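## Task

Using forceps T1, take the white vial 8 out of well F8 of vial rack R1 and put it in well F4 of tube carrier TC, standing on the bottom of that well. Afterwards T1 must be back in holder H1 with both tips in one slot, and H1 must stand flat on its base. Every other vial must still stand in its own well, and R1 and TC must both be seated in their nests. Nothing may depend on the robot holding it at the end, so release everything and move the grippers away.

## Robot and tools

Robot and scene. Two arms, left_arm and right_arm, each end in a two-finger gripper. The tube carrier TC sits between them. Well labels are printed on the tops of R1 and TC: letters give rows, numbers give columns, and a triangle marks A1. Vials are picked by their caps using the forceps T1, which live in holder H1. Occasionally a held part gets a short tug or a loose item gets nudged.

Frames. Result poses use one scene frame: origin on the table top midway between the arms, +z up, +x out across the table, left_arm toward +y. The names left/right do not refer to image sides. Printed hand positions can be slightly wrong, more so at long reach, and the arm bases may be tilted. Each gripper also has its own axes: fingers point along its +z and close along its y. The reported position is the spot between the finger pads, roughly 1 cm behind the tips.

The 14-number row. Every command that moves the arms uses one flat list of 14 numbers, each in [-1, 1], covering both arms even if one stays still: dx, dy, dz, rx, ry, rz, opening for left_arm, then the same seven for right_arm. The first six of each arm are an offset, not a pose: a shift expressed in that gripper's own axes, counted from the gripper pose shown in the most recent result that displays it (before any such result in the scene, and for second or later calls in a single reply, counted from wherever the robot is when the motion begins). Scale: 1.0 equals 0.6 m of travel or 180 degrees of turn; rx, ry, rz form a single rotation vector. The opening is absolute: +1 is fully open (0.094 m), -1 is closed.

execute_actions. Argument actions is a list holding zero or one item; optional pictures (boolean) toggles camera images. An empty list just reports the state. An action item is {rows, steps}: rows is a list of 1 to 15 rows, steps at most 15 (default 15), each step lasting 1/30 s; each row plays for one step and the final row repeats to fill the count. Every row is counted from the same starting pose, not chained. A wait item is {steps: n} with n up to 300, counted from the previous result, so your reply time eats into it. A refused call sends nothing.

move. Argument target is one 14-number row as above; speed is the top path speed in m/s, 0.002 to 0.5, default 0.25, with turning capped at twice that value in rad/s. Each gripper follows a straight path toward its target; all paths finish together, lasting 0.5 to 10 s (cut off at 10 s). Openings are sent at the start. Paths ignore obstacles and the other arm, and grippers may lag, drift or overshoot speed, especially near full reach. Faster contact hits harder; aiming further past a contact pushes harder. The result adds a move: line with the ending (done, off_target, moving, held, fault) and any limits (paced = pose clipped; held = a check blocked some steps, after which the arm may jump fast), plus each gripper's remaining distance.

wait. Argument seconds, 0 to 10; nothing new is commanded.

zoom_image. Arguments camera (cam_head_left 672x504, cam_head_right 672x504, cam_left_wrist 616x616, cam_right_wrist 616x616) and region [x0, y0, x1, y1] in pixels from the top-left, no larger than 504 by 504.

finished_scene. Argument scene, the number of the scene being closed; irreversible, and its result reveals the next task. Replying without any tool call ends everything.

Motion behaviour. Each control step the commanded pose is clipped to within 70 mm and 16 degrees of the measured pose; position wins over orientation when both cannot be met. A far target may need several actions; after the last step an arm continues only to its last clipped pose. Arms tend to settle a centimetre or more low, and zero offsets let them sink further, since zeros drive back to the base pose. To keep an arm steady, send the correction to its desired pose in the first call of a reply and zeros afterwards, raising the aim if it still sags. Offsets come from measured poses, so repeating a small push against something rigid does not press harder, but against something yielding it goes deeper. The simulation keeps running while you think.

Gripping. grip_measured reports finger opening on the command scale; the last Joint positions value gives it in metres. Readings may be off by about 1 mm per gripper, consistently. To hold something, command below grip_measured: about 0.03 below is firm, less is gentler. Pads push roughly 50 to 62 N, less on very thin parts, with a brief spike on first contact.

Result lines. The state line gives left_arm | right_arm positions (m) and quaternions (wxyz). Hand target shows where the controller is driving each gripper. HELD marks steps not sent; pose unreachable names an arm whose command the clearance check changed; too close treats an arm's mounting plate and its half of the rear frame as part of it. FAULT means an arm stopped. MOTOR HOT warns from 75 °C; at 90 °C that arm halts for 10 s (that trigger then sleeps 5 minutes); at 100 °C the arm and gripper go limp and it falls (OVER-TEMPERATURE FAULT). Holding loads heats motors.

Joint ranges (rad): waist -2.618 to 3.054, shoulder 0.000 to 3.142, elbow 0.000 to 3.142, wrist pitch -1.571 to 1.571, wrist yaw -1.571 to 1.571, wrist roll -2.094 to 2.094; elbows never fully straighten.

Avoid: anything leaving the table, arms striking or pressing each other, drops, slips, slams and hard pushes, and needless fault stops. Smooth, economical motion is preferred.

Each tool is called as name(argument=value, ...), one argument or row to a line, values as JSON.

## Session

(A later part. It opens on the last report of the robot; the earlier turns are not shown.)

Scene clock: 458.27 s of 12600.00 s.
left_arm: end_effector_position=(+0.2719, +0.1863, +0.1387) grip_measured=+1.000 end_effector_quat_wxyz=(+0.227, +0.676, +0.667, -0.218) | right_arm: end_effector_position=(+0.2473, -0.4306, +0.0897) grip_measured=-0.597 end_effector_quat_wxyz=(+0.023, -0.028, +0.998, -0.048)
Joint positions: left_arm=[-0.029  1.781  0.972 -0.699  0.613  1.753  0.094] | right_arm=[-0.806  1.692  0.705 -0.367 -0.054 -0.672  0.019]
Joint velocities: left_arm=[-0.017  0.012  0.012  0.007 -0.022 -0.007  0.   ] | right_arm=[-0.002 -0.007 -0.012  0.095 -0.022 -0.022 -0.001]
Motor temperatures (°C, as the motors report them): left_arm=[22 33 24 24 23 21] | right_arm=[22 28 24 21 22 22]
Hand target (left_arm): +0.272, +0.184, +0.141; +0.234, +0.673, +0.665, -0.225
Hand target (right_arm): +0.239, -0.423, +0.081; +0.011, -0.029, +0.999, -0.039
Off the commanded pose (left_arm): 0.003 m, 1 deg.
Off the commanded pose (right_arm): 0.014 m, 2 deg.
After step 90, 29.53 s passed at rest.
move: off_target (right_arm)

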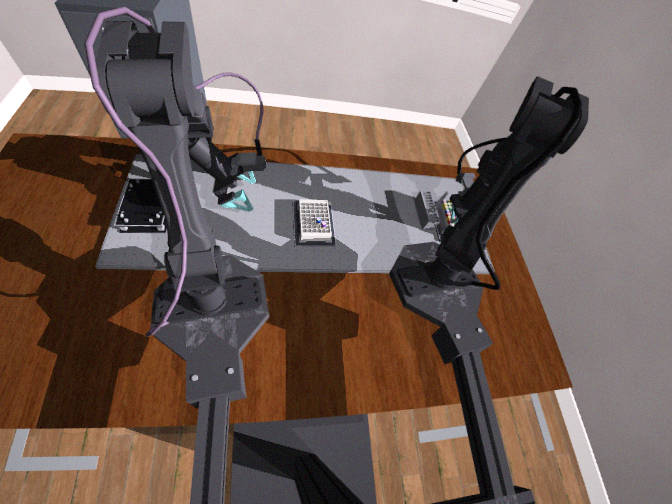

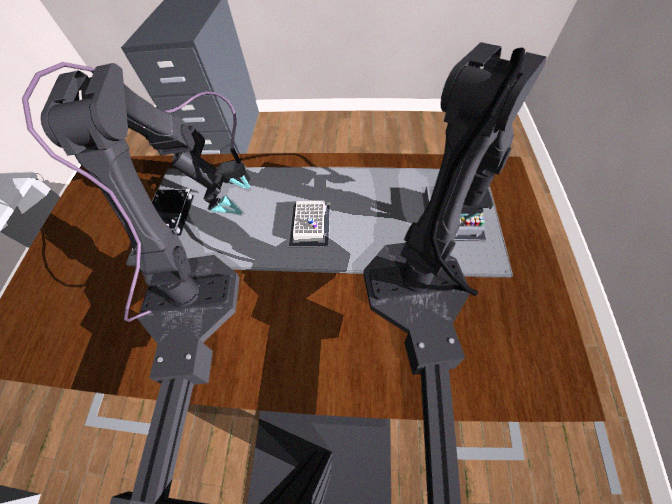

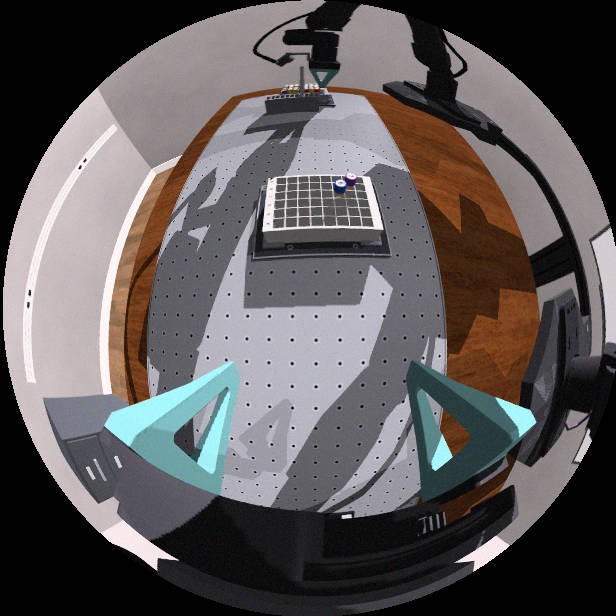

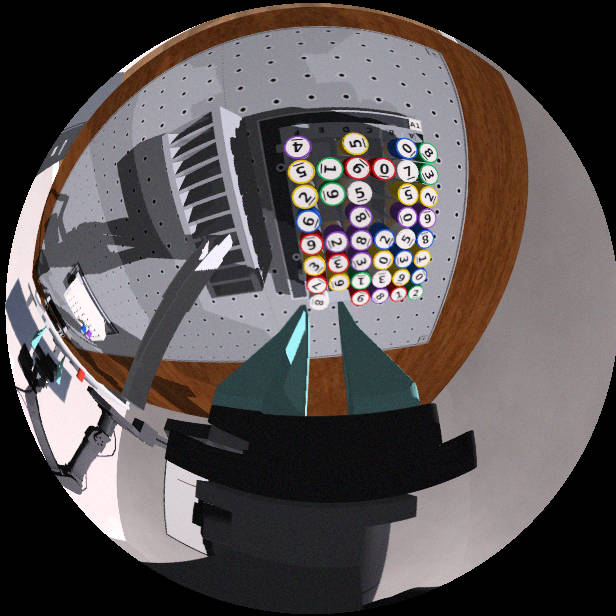

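execute_actions(
  actions=[
    {"rows": [
[-0.004,0,0,0,-0.005,0,1, 0.0030,0.0020,0.0051,-0.0020,0.0025,0,-0.6],
[-0.004,0,0,0,-0.005,0,1, 0.0042,0.0028,0.0071,-0.0028,0.0035,0,-0.6],
[-0.004,0,0,0,-0.005,0,1, 0.0054,0.0036,0.0091,-0.0036,0.0045,0,-0.6],
[-0.004,0,0,0,-0.005,0,1, 0.0066,0.0044,0.0111,-0.0044,0.0055,0,-0.6],
[-0.004,0,0,0,-0.005,0,1, 0.0078,0.0052,0.0131,-0.0051,0.0065,0,-0.6]
], "steps": 15},
  ],
)

Scene clock: 526.23 s of 12600.00 s.
left_arm: end_effector_position=(+0.2719, +0.1863, +0.1387) grip_measured=+1.000 end_effector_quat_wxyz=(+0.227, +0.676, +0.667, -0.218) | right_arm: end_effector_position=(+0.2478, -0.4309, +0.0897) grip_measured=-0.597 end_effector_quat_wxyz=(+0.024, -0.028, +0.998, -0.048)
Joint positions: left_arm=[-0.029  1.781  0.972 -0.699  0.613  1.753  0.094] | right_arm=[-0.806  1.692  0.705 -0.365 -0.054 -0.671  0.019]
Joint velocities: left_arm=[-0.002  0.017  0.002 -0.051  0.022  0.022  0.   ] | right_arm=[-0.007 -0.027  0.002 -0.007 -0.066 -0.022  0.   ]
Motor temperatures (°C, as the motors report them): left_arm=[22 32 24 24 23 21] | right_arm=[22 27 24 22 22 22]
Hand target (left_arm): +0.272, +0.184, +0.140; +0.232, +0.674, +0.665, -0.223
Hand target (right_arm): +0.243, -0.428, +0.082; +0.013, -0.028, +0.999, -0.040
Off the commanded pose (left_arm): 0.002 m, 1 deg.
Off the commanded pose (right_arm): 0.010 m, 2 deg.
Steps of this call (steps 1 to 90: nothing new was sent; then 64.47 s passed at rest; steps 91 to 105: all 15 steps of this action). Readings (end_effector_position):
91: left_arm (+0.2719, +0.1863, +0.1387) | right_arm (+0.2478, -0.4309, +0.0897)
92: left_arm (+0.2719, +0.1863, +0.1387) | right_arm (+0.2478, -0.4309, +0.0897)
94: left_arm (+0.2719, +0.1863, +0.1387) | right_arm (+0.2478, -0.4309, +0.0897)
98: left_arm (+0.2719, +0.1863, +0.1387) | right_arm (+0.2478, -0.4309, +0.0897)
105: the state above

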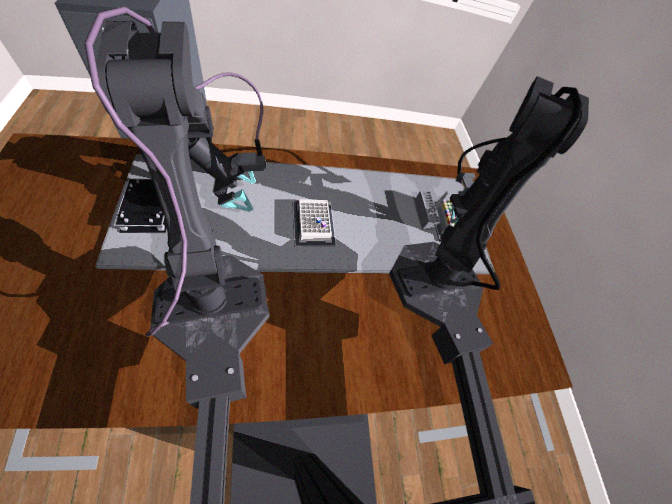

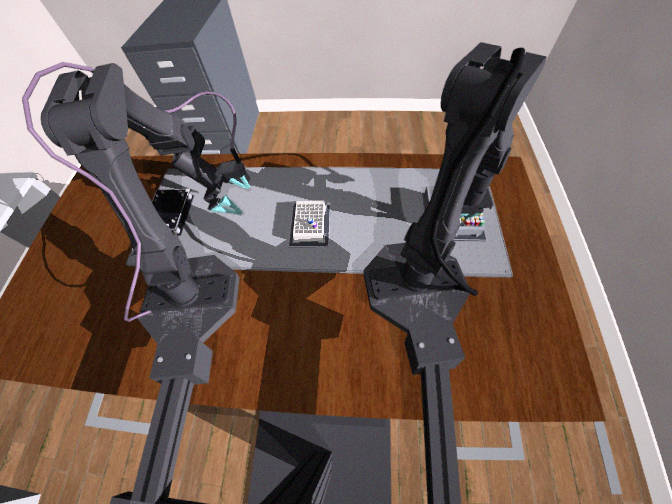

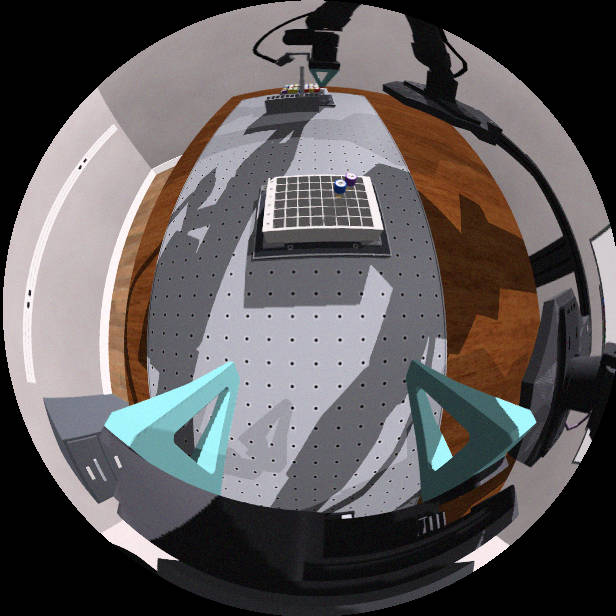

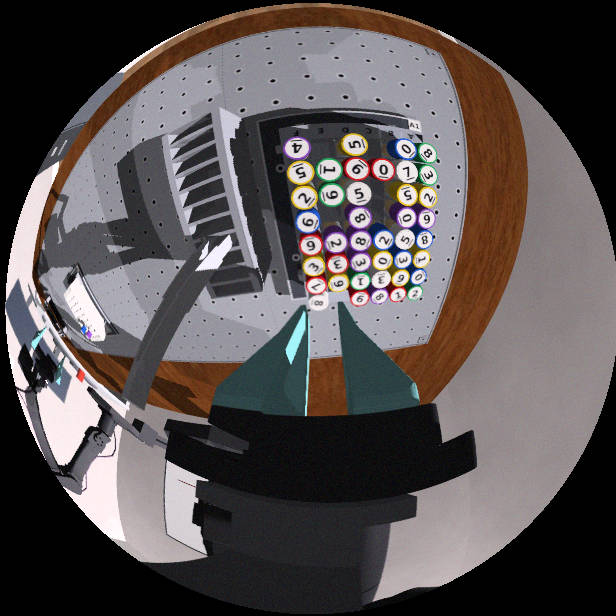

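execute_actions(
  actions=[
    {"rows": [
[-0.004,0,0,0,-0.005,0,1, 0.0078,0.0052,0.0131,-0.0051,0.0065,0,-0.6],
[-0.004,0,0,0,-0.005,0,1, 0.0083,0.0055,0.0139,-0.0054,0.0068,0,-0.6],
[-0.004,0,0,0,-0.005,0,1, 0.0087,0.0058,0.0146,-0.0057,0.0072,0,-0.6],
[-0.004,0,0,0,-0.005,0,1, 0.0092,0.0061,0.0154,-0.0060,0.0076,0,-0.6],
[-0.004,0,0,0,-0.005,0,1, 0.0096,0.0064,0.0162,-0.0063,0.0080,0,-0.6],
[-0.004,0,0,0,-0.005,0,1, 0.0101,0.0067,0.0169,-0.0066,0.0083,0,-0.6],
[-0.004,0,0,0,-0.005,0,1, 0.0105,0.0070,0.0177,-0.0069,0.0087,0,-0.6],
[-0.004,0,0,0,-0.005,0,1, 0.0110,0.0073,0.0184,-0.0072,0.0091,0,-0.6],
[-0.004,0,0,0,-0.005,0,1, 0.0114,0.0076,0.0192,-0.0075,0.0095,0,-0.6]
], "steps": 15},
  ],
  pictures=false,
)

Scene clock: 538.93 s of 12600.00 s.
left_arm: end_effector_position=(+0.2719, +0.1863, +0.1387) grip_measured=+1.000 end_effector_quat_wxyz=(+0.227, +0.676, +0.667, -0.218) | right_arm: end_effector_position=(+0.2433, -0.4286, +0.0828) grip_measured=-0.597 end_effector_quat_wxyz=(+0.013, -0.027, +0.999, -0.040)
Joint positions: left_arm=[-0.029  1.781  0.972 -0.699  0.613  1.753  0.094] | right_arm=[-0.806  1.72   0.705 -0.363 -0.054 -0.671  0.019]
Joint velocities: left_arm=[-0.012  0.007  0.012 -0.022  0.022 -0.037  0.   ] | right_arm=[-0.012 -0.007 -0.012 -0.022  0.007  0.007  0.   ]
Motor temperatures (°C, as the motors report them): left_arm=[22 32 24 24 23 21] | right_arm=[22 27 24 22 22 22]
Hand target (left_arm): +0.272, +0.184, +0.140; +0.232, +0.674, +0.665, -0.223
Hand target (right_arm): +0.241, -0.428, +0.078; +0.009, -0.028, +0.999, -0.037
Off the commanded pose (left_arm): 0.002 m, 1 deg.
Off the commanded pose (right_arm): 0.006 m, 1 deg.
Steps of this call (steps 1 to 90: nothing new was sent; then 9.20 s passed at rest; steps 91 to 105: all 15 steps of this action). Readings (end_effector_position):
91: left_arm (+0.2719, +0.1863, +0.1387) | right_arm (+0.2478, -0.4309, +0.0897)
92: left_arm (+0.2719, +0.1863, +0.1387) | right_arm (+0.2476, -0.4308, +0.0894)
94: left_arm (+0.2719, +0.1863, +0.1387) | right_arm (+0.2467, -0.4304, +0.0879)
98: left_arm (+0.2719, +0.1863, +0.1387) | right_arm (+0.2444, -0.4292, +0.0844)
105: the state above

execute_actions(
  actions=[],
)

zoom_image(
  camera="cam_right_wrist",
  region=[260, 230, 400, 370],
)

zoom_image(
  camera="cam_left_wrist",
  region=[280, 40, 360, 110],
)

Scene clock: 551.30 s of 12600.00 s.
left_arm: end_effector_position=(+0.2719, +0.1863, +0.1387) grip_measured=+1.000 end_effector_quat_wxyz=(+0.227, +0.676, +0.667, -0.218) | right_arm: end_effector_position=(+0.2433, -0.4286, +0.0828) grip_measured=-0.597 end_effector_quat_wxyz=(+0.013, -0.027, +0.999, -0.040)
Joint positions: left_arm=[-0.029  1.781  0.972 -0.699  0.613  1.753  0.094] | right_arm=[-0.806  1.72   0.705 -0.363 -0.054 -0.671  0.019]
Joint velocities: left_arm=[ 0.002  0.002 -0.017 -0.022 -0.007 -0.007  0.   ] | right_arm=[-0.012  0.012 -0.007  0.051 -0.022 -0.168  0.   ]
Motor temperatures (°C, as the motors report them): left_arm=[22 32 24 24 23 21] | right_arm=[22 27 24 22 22 22]
Hand target (left_arm): +0.272, +0.184, +0.140; +0.232, +0.674, +0.665, -0.223
Hand target (right_arm): +0.241, -0.428, +0.078; +0.009, -0.028, +0.999, -0.037
Off the commanded pose (left_arm): 0.002 m, 1 deg.
Off the commanded pose (right_arm): 0.006 m, 1 deg.
Steps of this call (steps 1 to 90: nothing new was sent; then 9.37 s passed at rest). Readings (end_effector_position):
1: left_arm (+0.2719, +0.1863, +0.1387) | right_arm (+0.2433, -0.4286, +0.0828)
2: left_arm (+0.2719, +0.1863, +0.1387) | right_arm (+0.2433, -0.4286, +0.0828)
4: left_arm (+0.2719, +0.1863, +0.1387) | right_arm (+0.2433, -0.4286, +0.0828)
8: left_arm (+0.2719, +0.1863, +0.1387) | right_arm (+0.2433, -0.4286, +0.0828)
90: the state above

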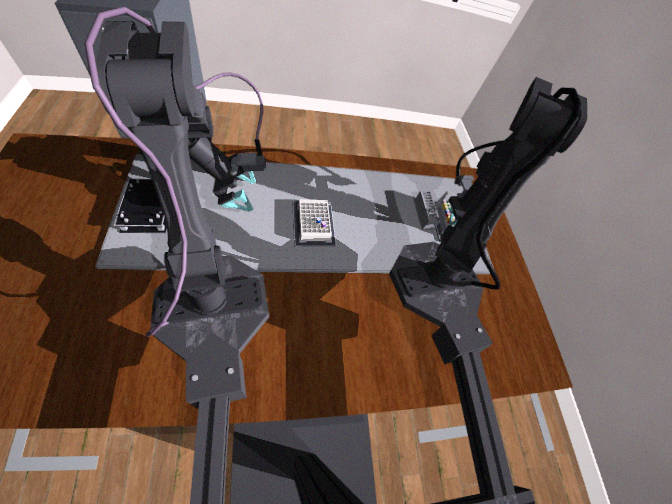

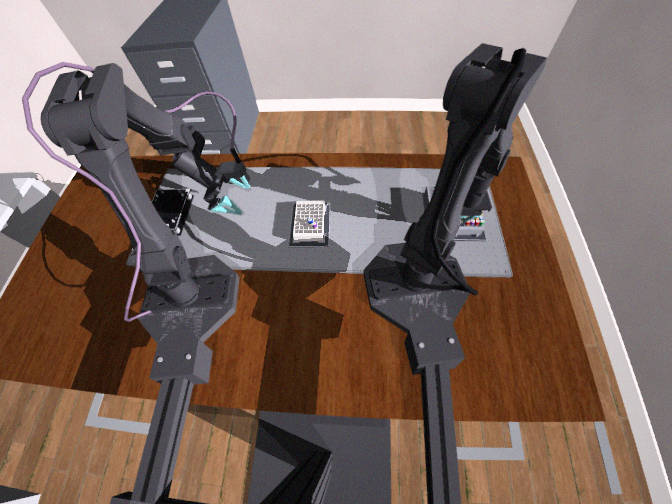

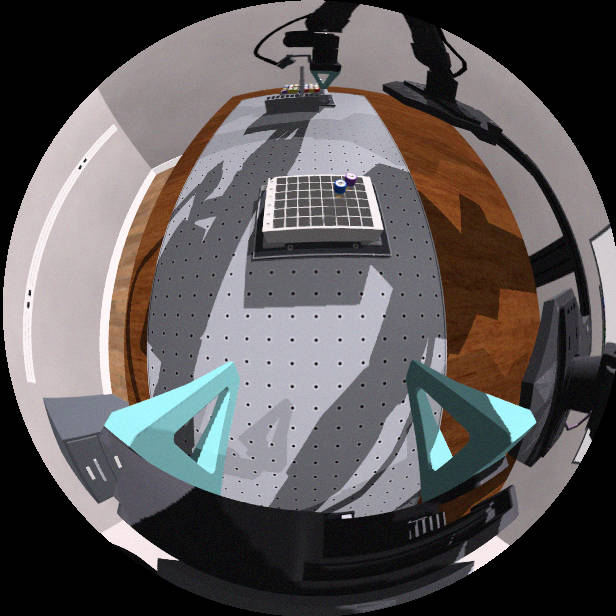

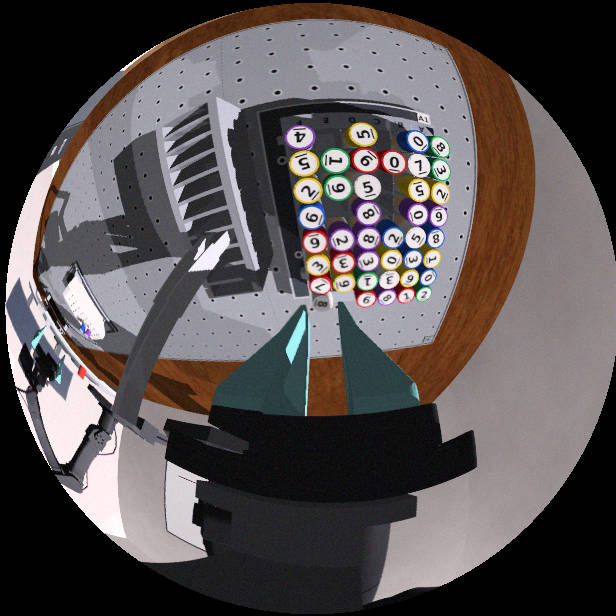

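Region (260, 230, 400, 370) of cam_right_wrist's 616x616 image, scaled by 3.600, with more detail than that image has.

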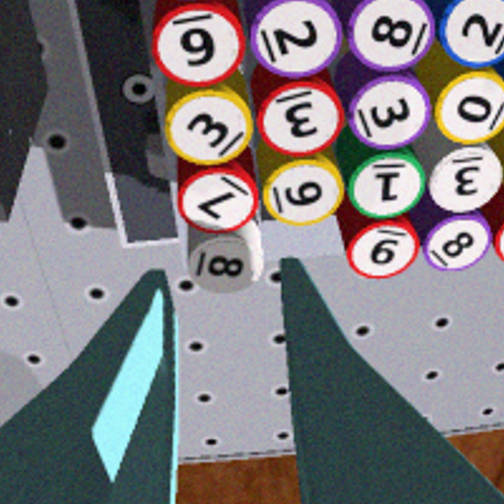

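Region (280, 40, 360, 110) of cam_left_wrist's 616x616 image, scaled by 6.300, with more detail than that image has; it fills the top 441 rows of this view, and the rest is white.

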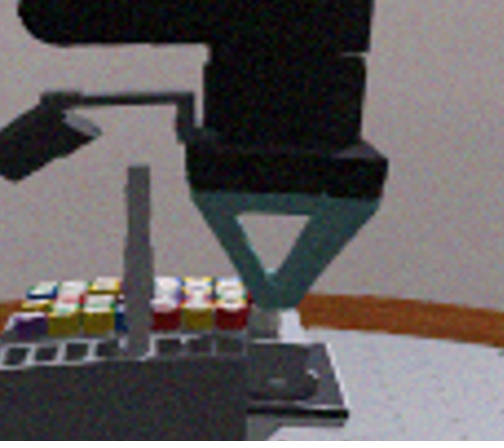

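execute_actions(
  actions=[
    {"rows": [
[-0.004,0,0,0,-0.005,0,1, -0.00115,0.00302,0.0078,-0.00099,0.00125,-0.00254,-0.62],
[-0.004,0,0,0,-0.005,0,1, -0.00122,0.00392,0.01014,-0.00139,0.00174,-0.00318,-0.62],
[-0.004,0,0,0,-0.005,0,1, -0.00188,0.00441,0.0117,-0.00139,0.00174,-0.00382,-0.62],
[-0.004,0,0,0,-0.005,0,1, -0.00226,0.00456,0.01326,-0.00139,0.00174,-0.00413,-0.62],
[-0.004,0,0,0,-0.005,0,1, -0.00233,0.00496,0.01482,-0.00158,0.00199,-0.00445,-0.62],
[-0.004,0,0,0,-0.005,0,1, -0.0024,0.00536,0.01638,-0.00178,0.00224,-0.00477,-0.62],
[-0.004,0,0,0,-0.005,0,1, -0.00251,0.00517,0.01794,-0.00178,0.00224,-0.00477,-0.62],
[-0.004,0,0,0,-0.005,0,1, -0.00231,0.00523,0.0195,-0.00198,0.00249,-0.00477,-0.62],
[-0.004,0,0,0,-0.005,0,1, -0.00227,0.00516,0.02106,-0.00208,0.00261,-0.00477,-0.62],
[-0.004,0,0,0,-0.005,0,1, -0.00222,0.0051,0.02262,-0.00218,0.00274,-0.00477,-0.62],
[-0.004,0,0,0,-0.005,0,1, -0.00215,0.00509,0.02379,-0.00228,0.00286,-0.00477,-0.62]
], "steps": 15},
  ],
  pictures=false,
)

execute_actions(
  actions=[],
)

zoom_image(
  camera="cam_right_wrist",
  region=[260, 230, 400, 370],
)

zoom_image(
  camera="cam_left_wrist",
  region=[280, 40, 360, 110],
)

Scene clock: 632.13 s of 12600.00 s.
left_arm: end_effector_position=(+0.2719, +0.1863, +0.1387) grip_measured=+1.000 end_effector_quat_wxyz=(+0.227, +0.676, +0.667, -0.218) | right_arm: end_effector_position=(+0.2436, -0.4278, +0.0734) grip_measured=-0.617 end_effector_quat_wxyz=(+0.010, -0.030, +0.999, -0.037)
Joint positions: left_arm=[-0.029  1.781  0.972 -0.699  0.613  1.753  0.094] | right_arm=[-0.8    1.76   0.705 -0.333 -0.053 -0.671  0.018]
Joint velocities: left_arm=[-0.007  0.012 -0.002 -0.007 -0.007  0.007  0.   ] | right_arm=[ 0.007 -0.007 -0.007  0.007 -0.007  0.051 -0.001]
Motor temperatures (°C, as the motors report them): left_arm=[22 32 24 23 23 21] | right_arm=[22 27 24 22 22 22]
Hand target (left_arm): +0.272, +0.184, +0.140; +0.232, +0.674, +0.665, -0.223
Hand target (right_arm): +0.245, -0.426, +0.069; +0.009, -0.034, +0.999, -0.037
Off the commanded pose (left_arm): 0.002 m, 1 deg.
Off the commanded pose (right_arm): 0.005 m, 1 deg.
Steps of this call (steps 1 to 90: nothing new was sent; then 77.33 s passed at rest; steps 91 to 105: all 15 steps of this action). Readings (end_effector_position):
91: left_arm (+0.2719, +0.1863, +0.1387) | right_arm (+0.2433, -0.4286, +0.0828)
92: left_arm (+0.2719, +0.1863, +0.1387) | right_arm (+0.2435, -0.4287, +0.0828)
94: left_arm (+0.2719, +0.1863, +0.1387) | right_arm (+0.2441, -0.4292, +0.0829)
98: left_arm (+0.2719, +0.1863, +0.1387) | right_arm (+0.2449, -0.4285, +0.0793)
105: the state above

Scene clock: 632.13 s of 12600.00 s.
left_arm: end_effector_position=(+0.2719, +0.1863, +0.1387) grip_measured=+1.000 end_effector_quat_wxyz=(+0.227, +0.676, +0.667, -0.218) | right_arm: end_effector_position=(+0.2436, -0.4278, +0.0734) grip_measured=-0.617 end_effector_quat_wxyz=(+0.010, -0.030, +0.999, -0.037)
Joint positions: left_arm=[-0.029  1.781  0.972 -0.699  0.613  1.753  0.094] | right_arm=[-0.8    1.76   0.705 -0.333 -0.053 -0.671  0.018]
Joint velocities: left_arm=[-0.007  0.012 -0.002 -0.007 -0.007  0.007  0.   ] | right_arm=[ 0.007 -0.007 -0.007  0.007 -0.007  0.051 -0.001]
Motor temperatures (°C, as the motors report them): left_arm=[22 32 24 23 23 21] | right_arm=[22 27 24 22 22 22]
Hand target (left_arm): +0.272, +0.184, +0.140; +0.232, +0.674, +0.665, -0.223
Hand target (right_arm): +0.245, -0.426, +0.069; +0.009, -0.034, +0.999, -0.037
Off the commanded pose (left_arm): 0.002 m, 1 deg.
Off the commanded pose (right_arm): 0.005 m, 1 deg.

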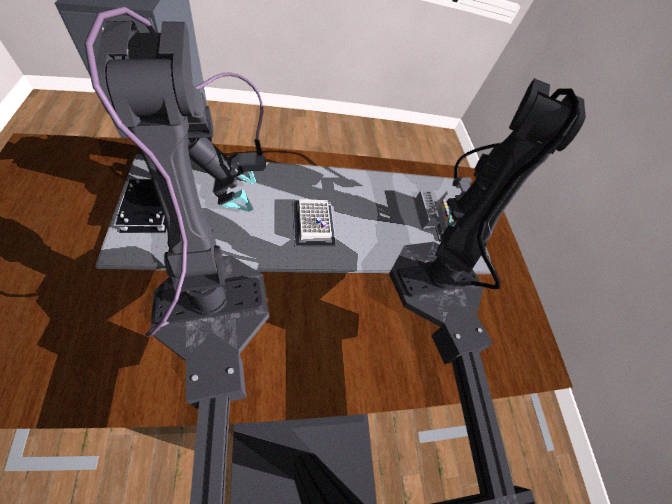

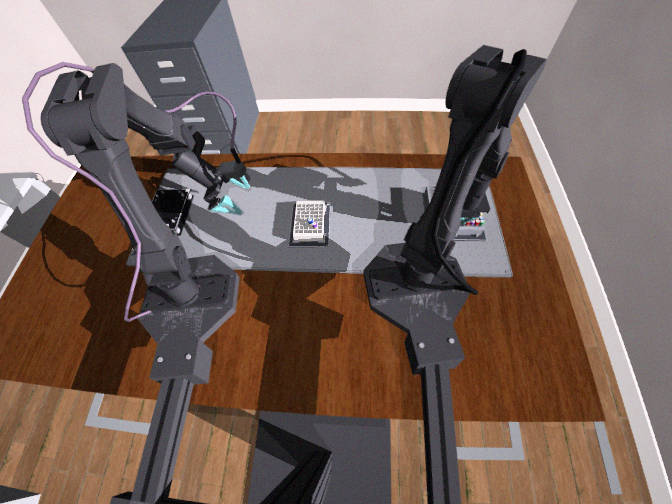

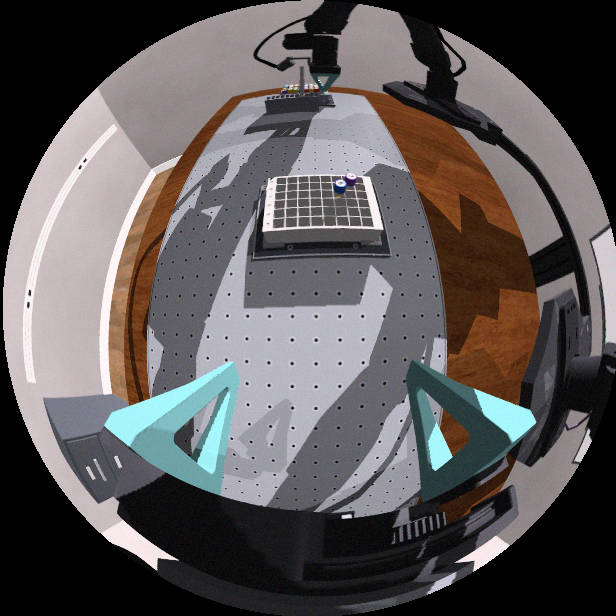

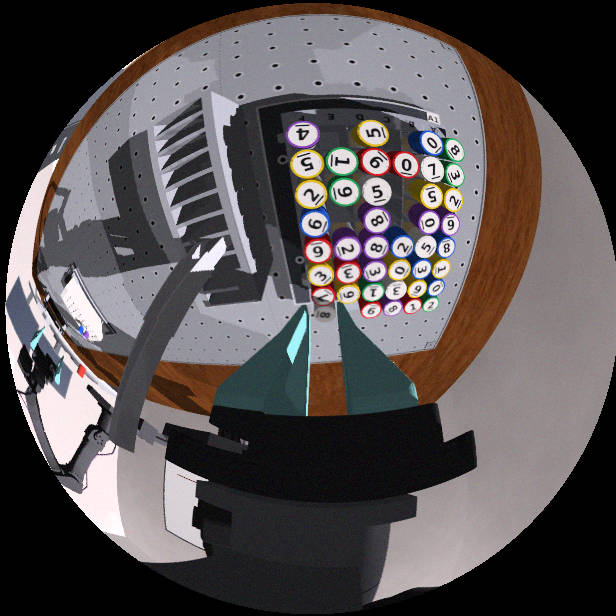

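Region (260, 230, 400, 370) of cam_right_wrist's 616x616 image, scaled by 3.600, with more detail than that image has.

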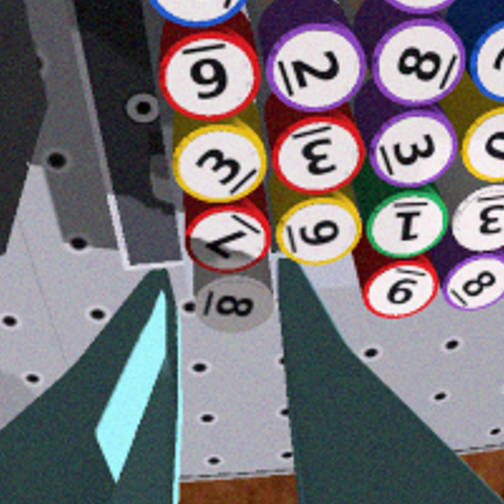

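Region (280, 40, 360, 110) of cam_left_wrist's 616x616 image, scaled by 6.300, with more detail than that image has; it fills the top 441 rows of this view, and the rest is white.

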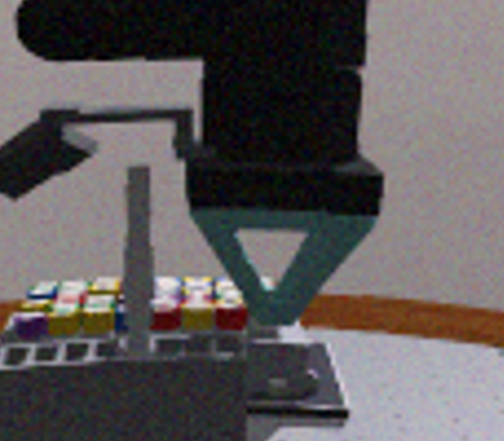

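execute_actions(
  actions=[],
  pictures=false,
)

Scene clock: 638.20 s of 12600.00 s.
left_arm: end_effector_position=(+0.2719, +0.1863, +0.1387) grip_measured=+1.000 end_effector_quat_wxyz=(+0.227, +0.676, +0.667, -0.218) | right_arm: end_effector_position=(+0.2448, -0.4286, +0.0735) grip_measured=-0.617 end_effector_quat_wxyz=(+0.012, -0.030, +0.999, -0.039)
Joint positions: left_arm=[-0.029  1.781  0.972 -0.699  0.613  1.753  0.094] | right_arm=[-0.8    1.76   0.705 -0.327 -0.053 -0.671  0.018]
Joint velocities: left_arm=[-0.012 -0.002 -0.017  0.051 -0.051  0.022  0.   ] | right_arm=[-0.017 -0.007 -0.002  0.022 -0.051  0.037  0.002]
Motor temperatures (°C, as the motors report them): left_arm=[22 32 24 23 23 21] | right_arm=[22 27 24 22 22 22]
Hand target (left_arm): +0.272, +0.184, +0.140; +0.232, +0.674, +0.665, -0.223
Hand target (right_arm): +0.245, -0.426, +0.069; +0.009, -0.034, +0.999, -0.037
Off the commanded pose (left_arm): 0.002 m, 1 deg.
Off the commanded pose (right_arm): 0.006 m, 1 deg.
Steps of this call (steps 1 to 90: nothing new was sent; then 3.07 s passed at rest). Readings (end_effector_position):
1: left_arm (+0.2719, +0.1863, +0.1387) | right_arm (+0.2438, -0.4279, +0.0734)
2: left_arm (+0.2719, +0.1863, +0.1387) | right_arm (+0.2441, -0.4281, +0.0735)
4: left_arm (+0.2719, +0.1863, +0.1387) | right_arm (+0.2444, -0.4284, +0.0735)
8: left_arm (+0.2719, +0.1863, +0.1387) | right_arm (+0.2447, -0.4285, +0.0735)
90: the state above

execute_actions(
  actions=[
    {"rows": [
[-0.004,0,0,0,-0.005,0,1, -0.00542,-0.0043,0,0.00337,-0.00423,0,-0.67]
], "steps": 15},
  ],
)

zoom_image(
  camera="cam_right_wrist",
  region=[280, 260, 380, 360],
)

zoom_image(
  camera="cam_left_wrist",
  region=[290, 60, 350, 110],
)

Scene clock: 646.93 s of 12600.00 s.
left_arm: end_effector_position=(+0.2719, +0.1863, +0.1387) grip_measured=+1.000 end_effector_quat_wxyz=(+0.227, +0.676, +0.667, -0.218) | right_arm: end_effector_position=(+0.2452, -0.4289, +0.0735) grip_measured=-0.667 end_effector_quat_wxyz=(+0.013, -0.030, +0.999, -0.040)
Joint positions: left_arm=[-0.029  1.781  0.972 -0.699  0.613  1.753  0.094] | right_arm=[-0.8    1.76   0.705 -0.325 -0.053 -0.671  0.016]
Joint velocities: left_arm=[ 0.012 -0.017  0.007 -0.037  0.022 -0.022  0.   ] | right_arm=[-0.032  0.017  0.002 -0.081  0.037 -0.051 -0.001]
Motor temperatures (°C, as the motors report them): left_arm=[22 32 24 23 23 21] | right_arm=[22 27 24 22 22 22]
Hand target (left_arm): +0.272, +0.184, +0.140; +0.232, +0.674, +0.665, -0.223
Hand target (right_arm): +0.248, -0.431, +0.074; +0.019, -0.030, +0.998, -0.044
Off the commanded pose (left_arm): 0.002 m, 1 deg.
Off the commanded pose (right_arm): 0.004 m, 1 deg.
Steps of this call (steps 1 to 90: nothing new was sent; then 5.23 s passed at rest; steps 91 to 105: all 15 steps of this action). Readings (end_effector_position):
91: left_arm (+0.2719, +0.1863, +0.1387) | right_arm (+0.2448, -0.4286, +0.0735)
92: left_arm (+0.2719, +0.1863, +0.1387) | right_arm (+0.2449, -0.4287, +0.0735)
94: left_arm (+0.2719, +0.1863, +0.1387) | right_arm (+0.2451, -0.4288, +0.0735)
98: left_arm (+0.2719, +0.1863, +0.1387) | right_arm (+0.2452, -0.4289, +0.0735)
105: the state above

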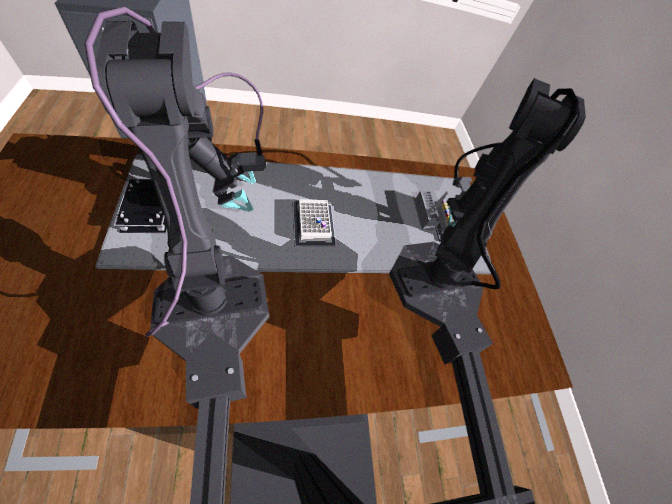

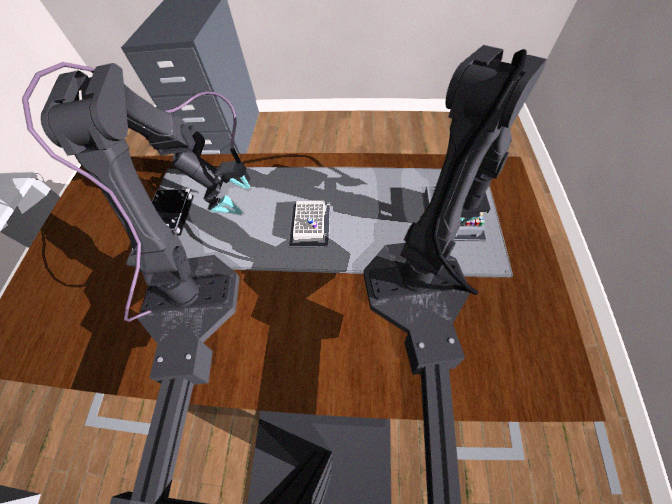

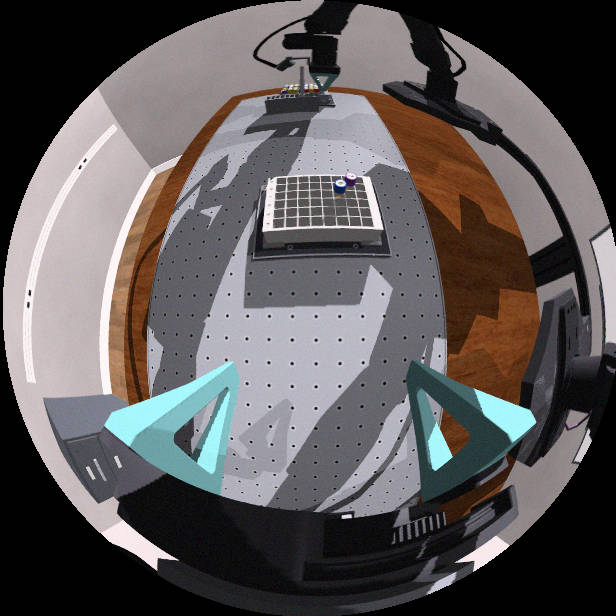

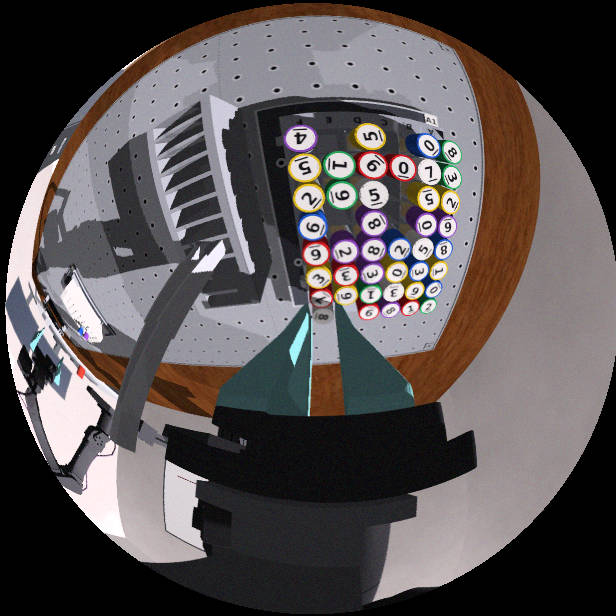

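Region (280, 260, 380, 360) of cam_right_wrist's 616x616 image, scaled by 5.040, with more detail than that image has.

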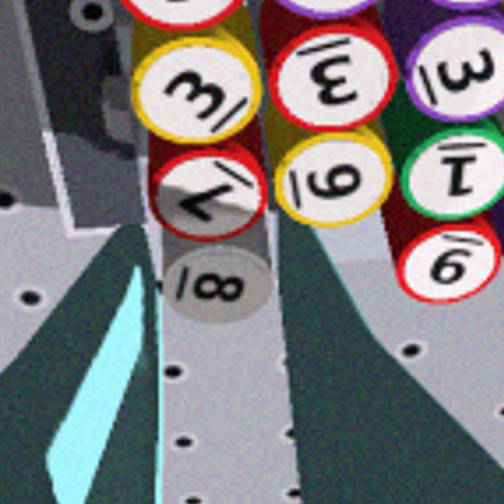

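Region (290, 60, 350, 110) of cam_left_wrist's 616x616 image, scaled by 8.400, with more detail than that image has.

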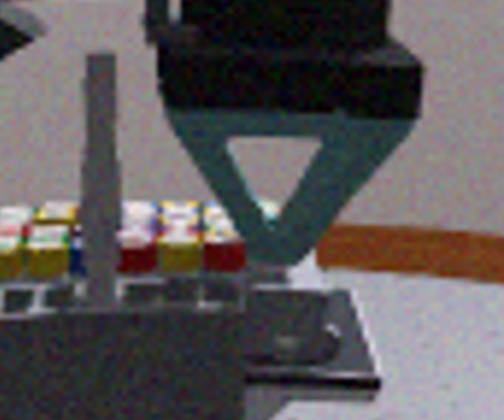

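execute_actions(
  actions=[
    {"rows": [
[-0.004,0,0,0,-0.005,0,1, 0,0,0,0,0,0,-0.69],
[-0.004,0,0,0,-0.005,0,1, 0,0,0,0,0,0,-0.70],
[-0.004,0,0,0,-0.005,0,1, 0,0,0,0,0,0,-0.71],
[-0.004,0,0,0,-0.005,0,1, 0,0,0,0,0,0,-0.72],
[-0.004,0,0,0,-0.005,0,1, 0,0,0,0,0,0,-0.73],
[-0.004,0,0,0,-0.005,0,1, 0,0,0,0,0,0,-0.74],
[-0.004,0,0,0,-0.005,0,1, 0,0,0,0,0,0,-0.75]
], "steps": 15},
  ],
)

zoom_image(
  camera="cam_right_wrist",
  region=[280, 260, 380, 360],
)

Scene clock: 665.90 s of 12600.00 s.
left_arm: end_effector_position=(+0.2719, +0.1863, +0.1387) grip_measured=+1.000 end_effector_quat_wxyz=(+0.227, +0.676, +0.667, -0.218) | right_arm: end_effector_position=(+0.2452, -0.4289, +0.0735) grip_measured=-0.744 end_effector_quat_wxyz=(+0.013, -0.030, +0.999, -0.040)
Joint positions: left_arm=[-0.029  1.781  0.972 -0.699  0.613  1.753  0.094] | right_arm=[-0.8    1.76   0.705 -0.325 -0.053 -0.671  0.012]
Joint velocities: left_arm=[-0.012  0.002 -0.012 -0.022  0.007  0.007  0.   ] | right_arm=[-0.032 -0.002  0.007 -0.095 -0.007 -0.037  0.002]
Motor temperatures (°C, as the motors report them): left_arm=[22 32 24 23 23 21] | right_arm=[22 27 24 22 22 22]
Hand target (left_arm): +0.272, +0.184, +0.140; +0.232, +0.674, +0.665, -0.223
Hand target (right_arm): +0.245, -0.429, +0.074; +0.013, -0.030, +0.999, -0.040
Off the commanded pose (left_arm): 0.002 m, 1 deg.
Off the commanded pose (right_arm): 0.000 m, 0 deg.
Steps of this call (steps 1 to 90: nothing new was sent; then 15.47 s passed at rest; steps 91 to 105: all 15 steps of this action). Readings (end_effector_position):
91: left_arm (+0.2719, +0.1863, +0.1387) | right_arm (+0.2452, -0.4289, +0.0735)
92: left_arm (+0.2719, +0.1863, +0.1387) | right_arm (+0.2452, -0.4289, +0.0735)
94: left_arm (+0.2719, +0.1863, +0.1387) | right_arm (+0.2452, -0.4289, +0.0735)
98: left_arm (+0.2719, +0.1863, +0.1387) | right_arm (+0.2452, -0.4289, +0.0735)
105: the state above

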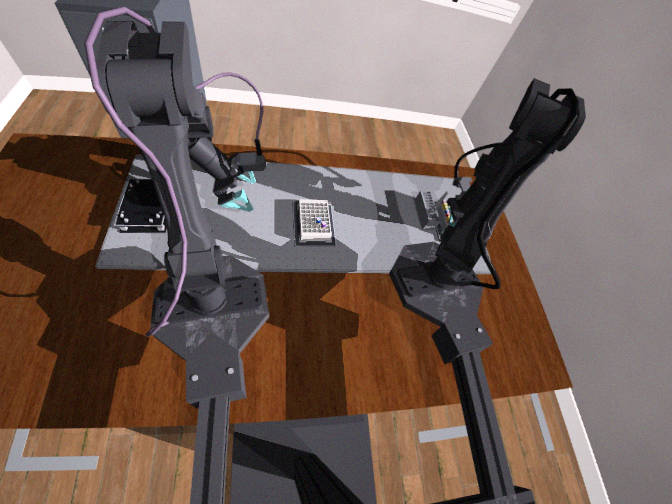

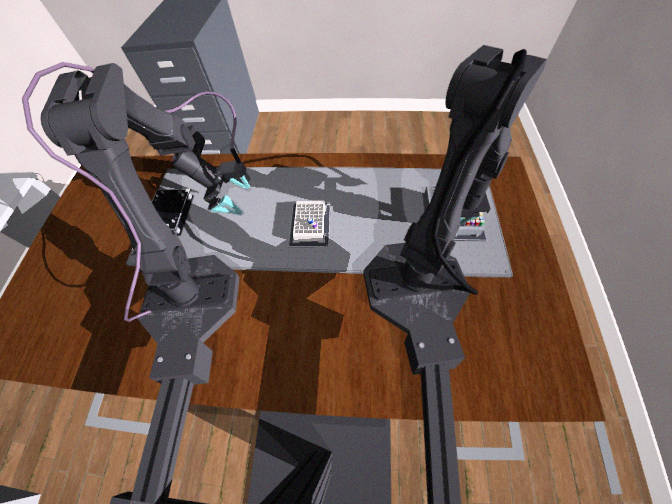

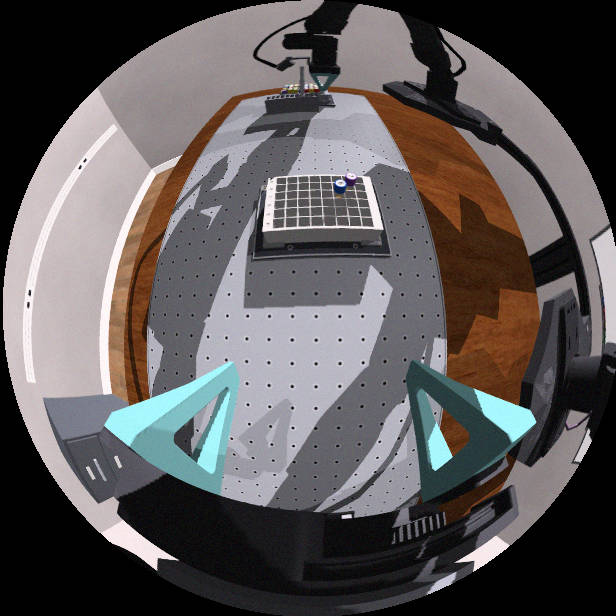

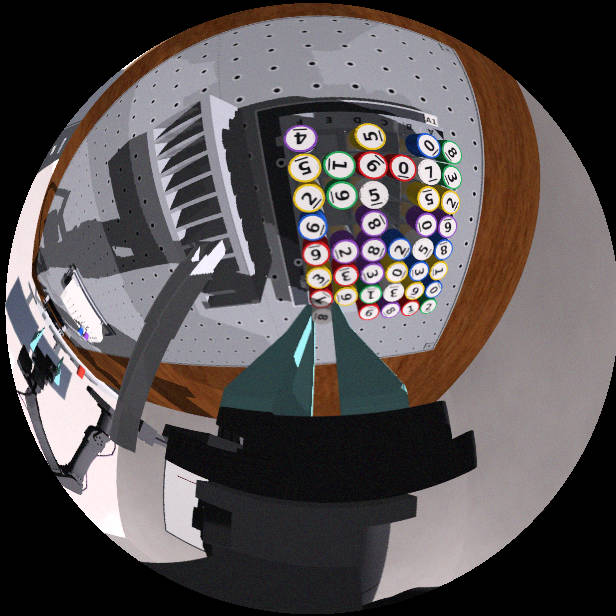

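Region (280, 260, 380, 360) of cam_right_wrist's 616x616 image, scaled by 5.040, with more detail than that image has.

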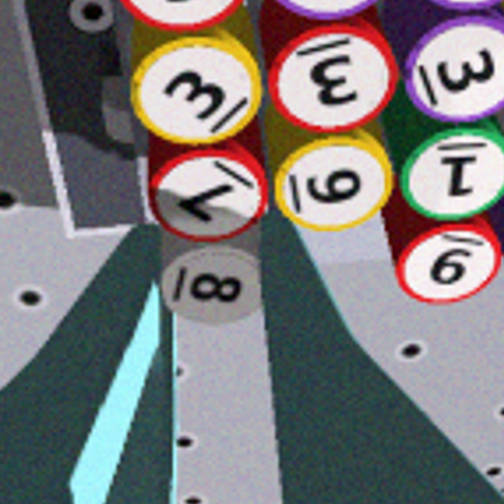

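execute_actions(
  actions=[
    {"rows": [
[-0.004,0,0,0,-0.005,0,1, 0,0,0,0,0,0,-0.76],
[-0.004,0,0,0,-0.005,0,1, 0,0,0,0,0,0,-0.77],
[-0.004,0,0,0,-0.005,0,1, 0,0,0,0,0,0,-0.78],
[-0.004,0,0,0,-0.005,0,1, 0,0,0,0,0,0,-0.79]
], "steps": 12},
  ],
  pictures=false,
)

Scene clock: 674.27 s of 12600.00 s.
left_arm: end_effector_position=(+0.2719, +0.1863, +0.1387) grip_measured=+1.000 end_effector_quat_wxyz=(+0.227, +0.676, +0.667, -0.218) | right_arm: end_effector_position=(+0.2452, -0.4289, +0.0735) grip_measured=-0.777 end_effector_quat_wxyz=(+0.013, -0.030, +0.999, -0.040)
Joint positions: left_arm=[-0.029  1.781  0.972 -0.699  0.613  1.753  0.094] | right_arm=[-0.8    1.76   0.705 -0.325 -0.053 -0.671  0.01 ]
Joint velocities: left_arm=[ 0.012 -0.017 -0.002  0.037 -0.037 -0.022  0.   ] | right_arm=[ 0.022 -0.022  0.007 -0.051 -0.037  0.022 -0.002]
Motor temperatures (°C, as the motors report them): left_arm=[22 32 24 23 23 21] | right_arm=[22 28 24 22 22 22]
Hand target (left_arm): +0.272, +0.184, +0.140; +0.232, +0.674, +0.665, -0.223
Hand target (right_arm): +0.245, -0.429, +0.074; +0.013, -0.030, +0.999, -0.040
Off the commanded pose (left_arm): 0.002 m, 1 deg.
Off the commanded pose (right_arm): 0.000 m, 0 deg.
Steps of this call (steps 1 to 90: nothing new was sent; then 4.97 s passed at rest; steps 91 to 102: all 12 steps of this action). Readings (end_effector_position):
91: left_arm (+0.2719, +0.1863, +0.1387) | right_arm (+0.2452, -0.4289, +0.0735)
92: left_arm (+0.2719, +0.1863, +0.1387) | right_arm (+0.2452, -0.4289, +0.0735)
94: left_arm (+0.2719, +0.1863, +0.1387) | right_arm (+0.2452, -0.4289, +0.0735)
98: left_arm (+0.2719, +0.1863, +0.1387) | right_arm (+0.2452, -0.4289, +0.0735)
102: the state above

execute_actions(
  actions=[
    {"rows": [
[-0.004,0,0,0,-0.005,0,1, 0.00051,-0.00353,-0.0078,0.00139,-0.00174,0.00254,-0.80],
[-0.004,0,0,0,-0.005,0,1, -0.00065,-0.00435,-0.00936,0.00218,-0.00274,0.00254,-0.80],
[-0.004,0,0,0,-0.005,0,1, -0.00149,-0.00492,-0.01092,0.00277,-0.00349,0.00254,-0.80],
[-0.004,0,0,0,-0.005,0,1, -0.00205,-0.00528,-0.01209,0.00317,-0.00398,0.00254,-0.80],
[-0.004,0,0,0,-0.005,0,1, -0.0026,-0.00564,-0.01326,0.00356,-0.00448,0.00254,-0.80]
], "steps": 10},
  ],
  pictures=false,
)

Scene clock: 701.90 s of 12600.00 s.
left_arm: end_effector_position=(+0.2719, +0.1863, +0.1387) grip_measured=+1.000 end_effector_quat_wxyz=(+0.227, +0.676, +0.667, -0.218) | right_arm: end_effector_position=(+0.2452, -0.4289, +0.0735) grip_measured=-0.785 end_effector_quat_wxyz=(+0.013, -0.030, +0.999, -0.040)
Joint positions: left_arm=[-0.029  1.781  0.972 -0.699  0.613  1.753  0.094] | right_arm=[-0.8    1.76   0.705 -0.325 -0.053 -0.671  0.01 ]
Joint velocities: left_arm=[-0.002 -0.007 -0.002 -0.066 -0.066 -0.037  0.   ] | right_arm=[ 0.002  0.007  0.017  0.007 -0.022  0.007 -0.   ]
Motor temperatures (°C, as the motors report them): left_arm=[22 32 24 23 23 21] | right_arm=[22 28 24 22 22 22]
Hand target (left_arm): +0.272, +0.184, +0.140; +0.232, +0.674, +0.665, -0.223
Hand target (right_arm): +0.247, -0.432, +0.081; +0.020, -0.026, +0.998, -0.045
Off the commanded pose (left_arm): 0.002 m, 1 deg.
Off the commanded pose (right_arm): 0.009 m, 1 deg.
Steps of this call (steps 1 to 90: nothing new was sent; then 24.30 s passed at rest; steps 91 to 100: all 10 steps of this action). Readings (end_effector_position):
91: left_arm (+0.2719, +0.1863, +0.1387) | right_arm (+0.2452, -0.4289, +0.0735)
92: left_arm (+0.2719, +0.1863, +0.1387) | right_arm (+0.2452, -0.4289, +0.0735)
94: left_arm (+0.2719, +0.1863, +0.1387) | right_arm (+0.2452, -0.4289, +0.0735)
98: left_arm (+0.2719, +0.1863, +0.1387) | right_arm (+0.2452, -0.4289, +0.0735)
100: the state above

execute_actions(
  actions=[
    {"rows": [
[-0.004,0,0,0,-0.005,0,1, -0.0023,-0.00594,-0.01365,0.00356,-0.00448,0.00286,-0.80],
[-0.004,0,0,0,-0.005,0,1, -0.00256,-0.0061,-0.01443,0.00376,-0.00473,0.00286,-0.80],
[-0.004,0,0,0,-0.005,0,1, -0.00282,-0.00625,-0.01521,0.00396,-0.00498,0.00286,-0.80],
[-0.004,0,0,0,-0.005,0,1, -0.00308,-0.00641,-0.01599,0.00416,-0.00523,0.00286,-0.80],
[-0.004,0,0,0,-0.005,0,1, -0.00334,-0.00657,-0.01677,0.00436,-0.00548,0.00286,-0.80],
[-0.004,0,0,0,-0.005,0,1, -0.0036,-0.00672,-0.01755,0.00455,-0.00573,0.00286,-0.80],
[-0.004,0,0,0,-0.005,0,1, -0.00386,-0.00688,-0.01833,0.00475,-0.00598,0.00286,-0.80]
], "steps": 12},
  ],
  pictures=false,
)

Scene clock: 723.27 s of 12600.00 s.
left_arm: end_effector_position=(+0.2719, +0.1863, +0.1387) grip_measured=+1.000 end_effector_quat_wxyz=(+0.227, +0.676, +0.667, -0.218) | right_arm: end_effector_position=(+0.2459, -0.4289, +0.0786) grip_measured=-0.785 end_effector_quat_wxyz=(+0.015, -0.030, +0.999, -0.042)
Joint positions: left_arm=[-0.029  1.781  0.972 -0.699  0.613  1.753  0.094] | right_arm=[-0.8    1.738  0.705 -0.34  -0.053 -0.671  0.01 ]
Joint velocities: left_arm=[-0.012  0.012 -0.012  0.037 -0.051  0.007  0.   ] | right_arm=[ 0.017  0.007  0.002 -0.022 -0.022  0.066 -0.   ]
Motor temperatures (°C, as the motors report them): left_arm=[22 32 24 23 23 21] | right_arm=[22 29 24 21 22 22]
Hand target (left_arm): +0.272, +0.184, +0.140; +0.232, +0.674, +0.665, -0.223
Hand target (right_arm): +0.247, -0.432, +0.085; +0.023, -0.026, +0.998, -0.047
Off the commanded pose (left_arm): 0.002 m, 1 deg.
Off the commanded pose (right_arm): 0.007 m, 1 deg.
Steps of this call (steps 1 to 90: nothing new was sent; then 17.97 s passed at rest; steps 91 to 102: all 12 steps of this action). Readings (end_effector_position):
91: left_arm (+0.2719, +0.1863, +0.1387) | right_arm (+0.2451, -0.4288, +0.0735)
92: left_arm (+0.2719, +0.1863, +0.1387) | right_arm (+0.2453, -0.4289, +0.0738)
94: left_arm (+0.2719, +0.1863, +0.1387) | right_arm (+0.2458, -0.4291, +0.0754)
98: left_arm (+0.2719, +0.1863, +0.1387) | right_arm (+0.2460, -0.4289, +0.0781)
102: the state above


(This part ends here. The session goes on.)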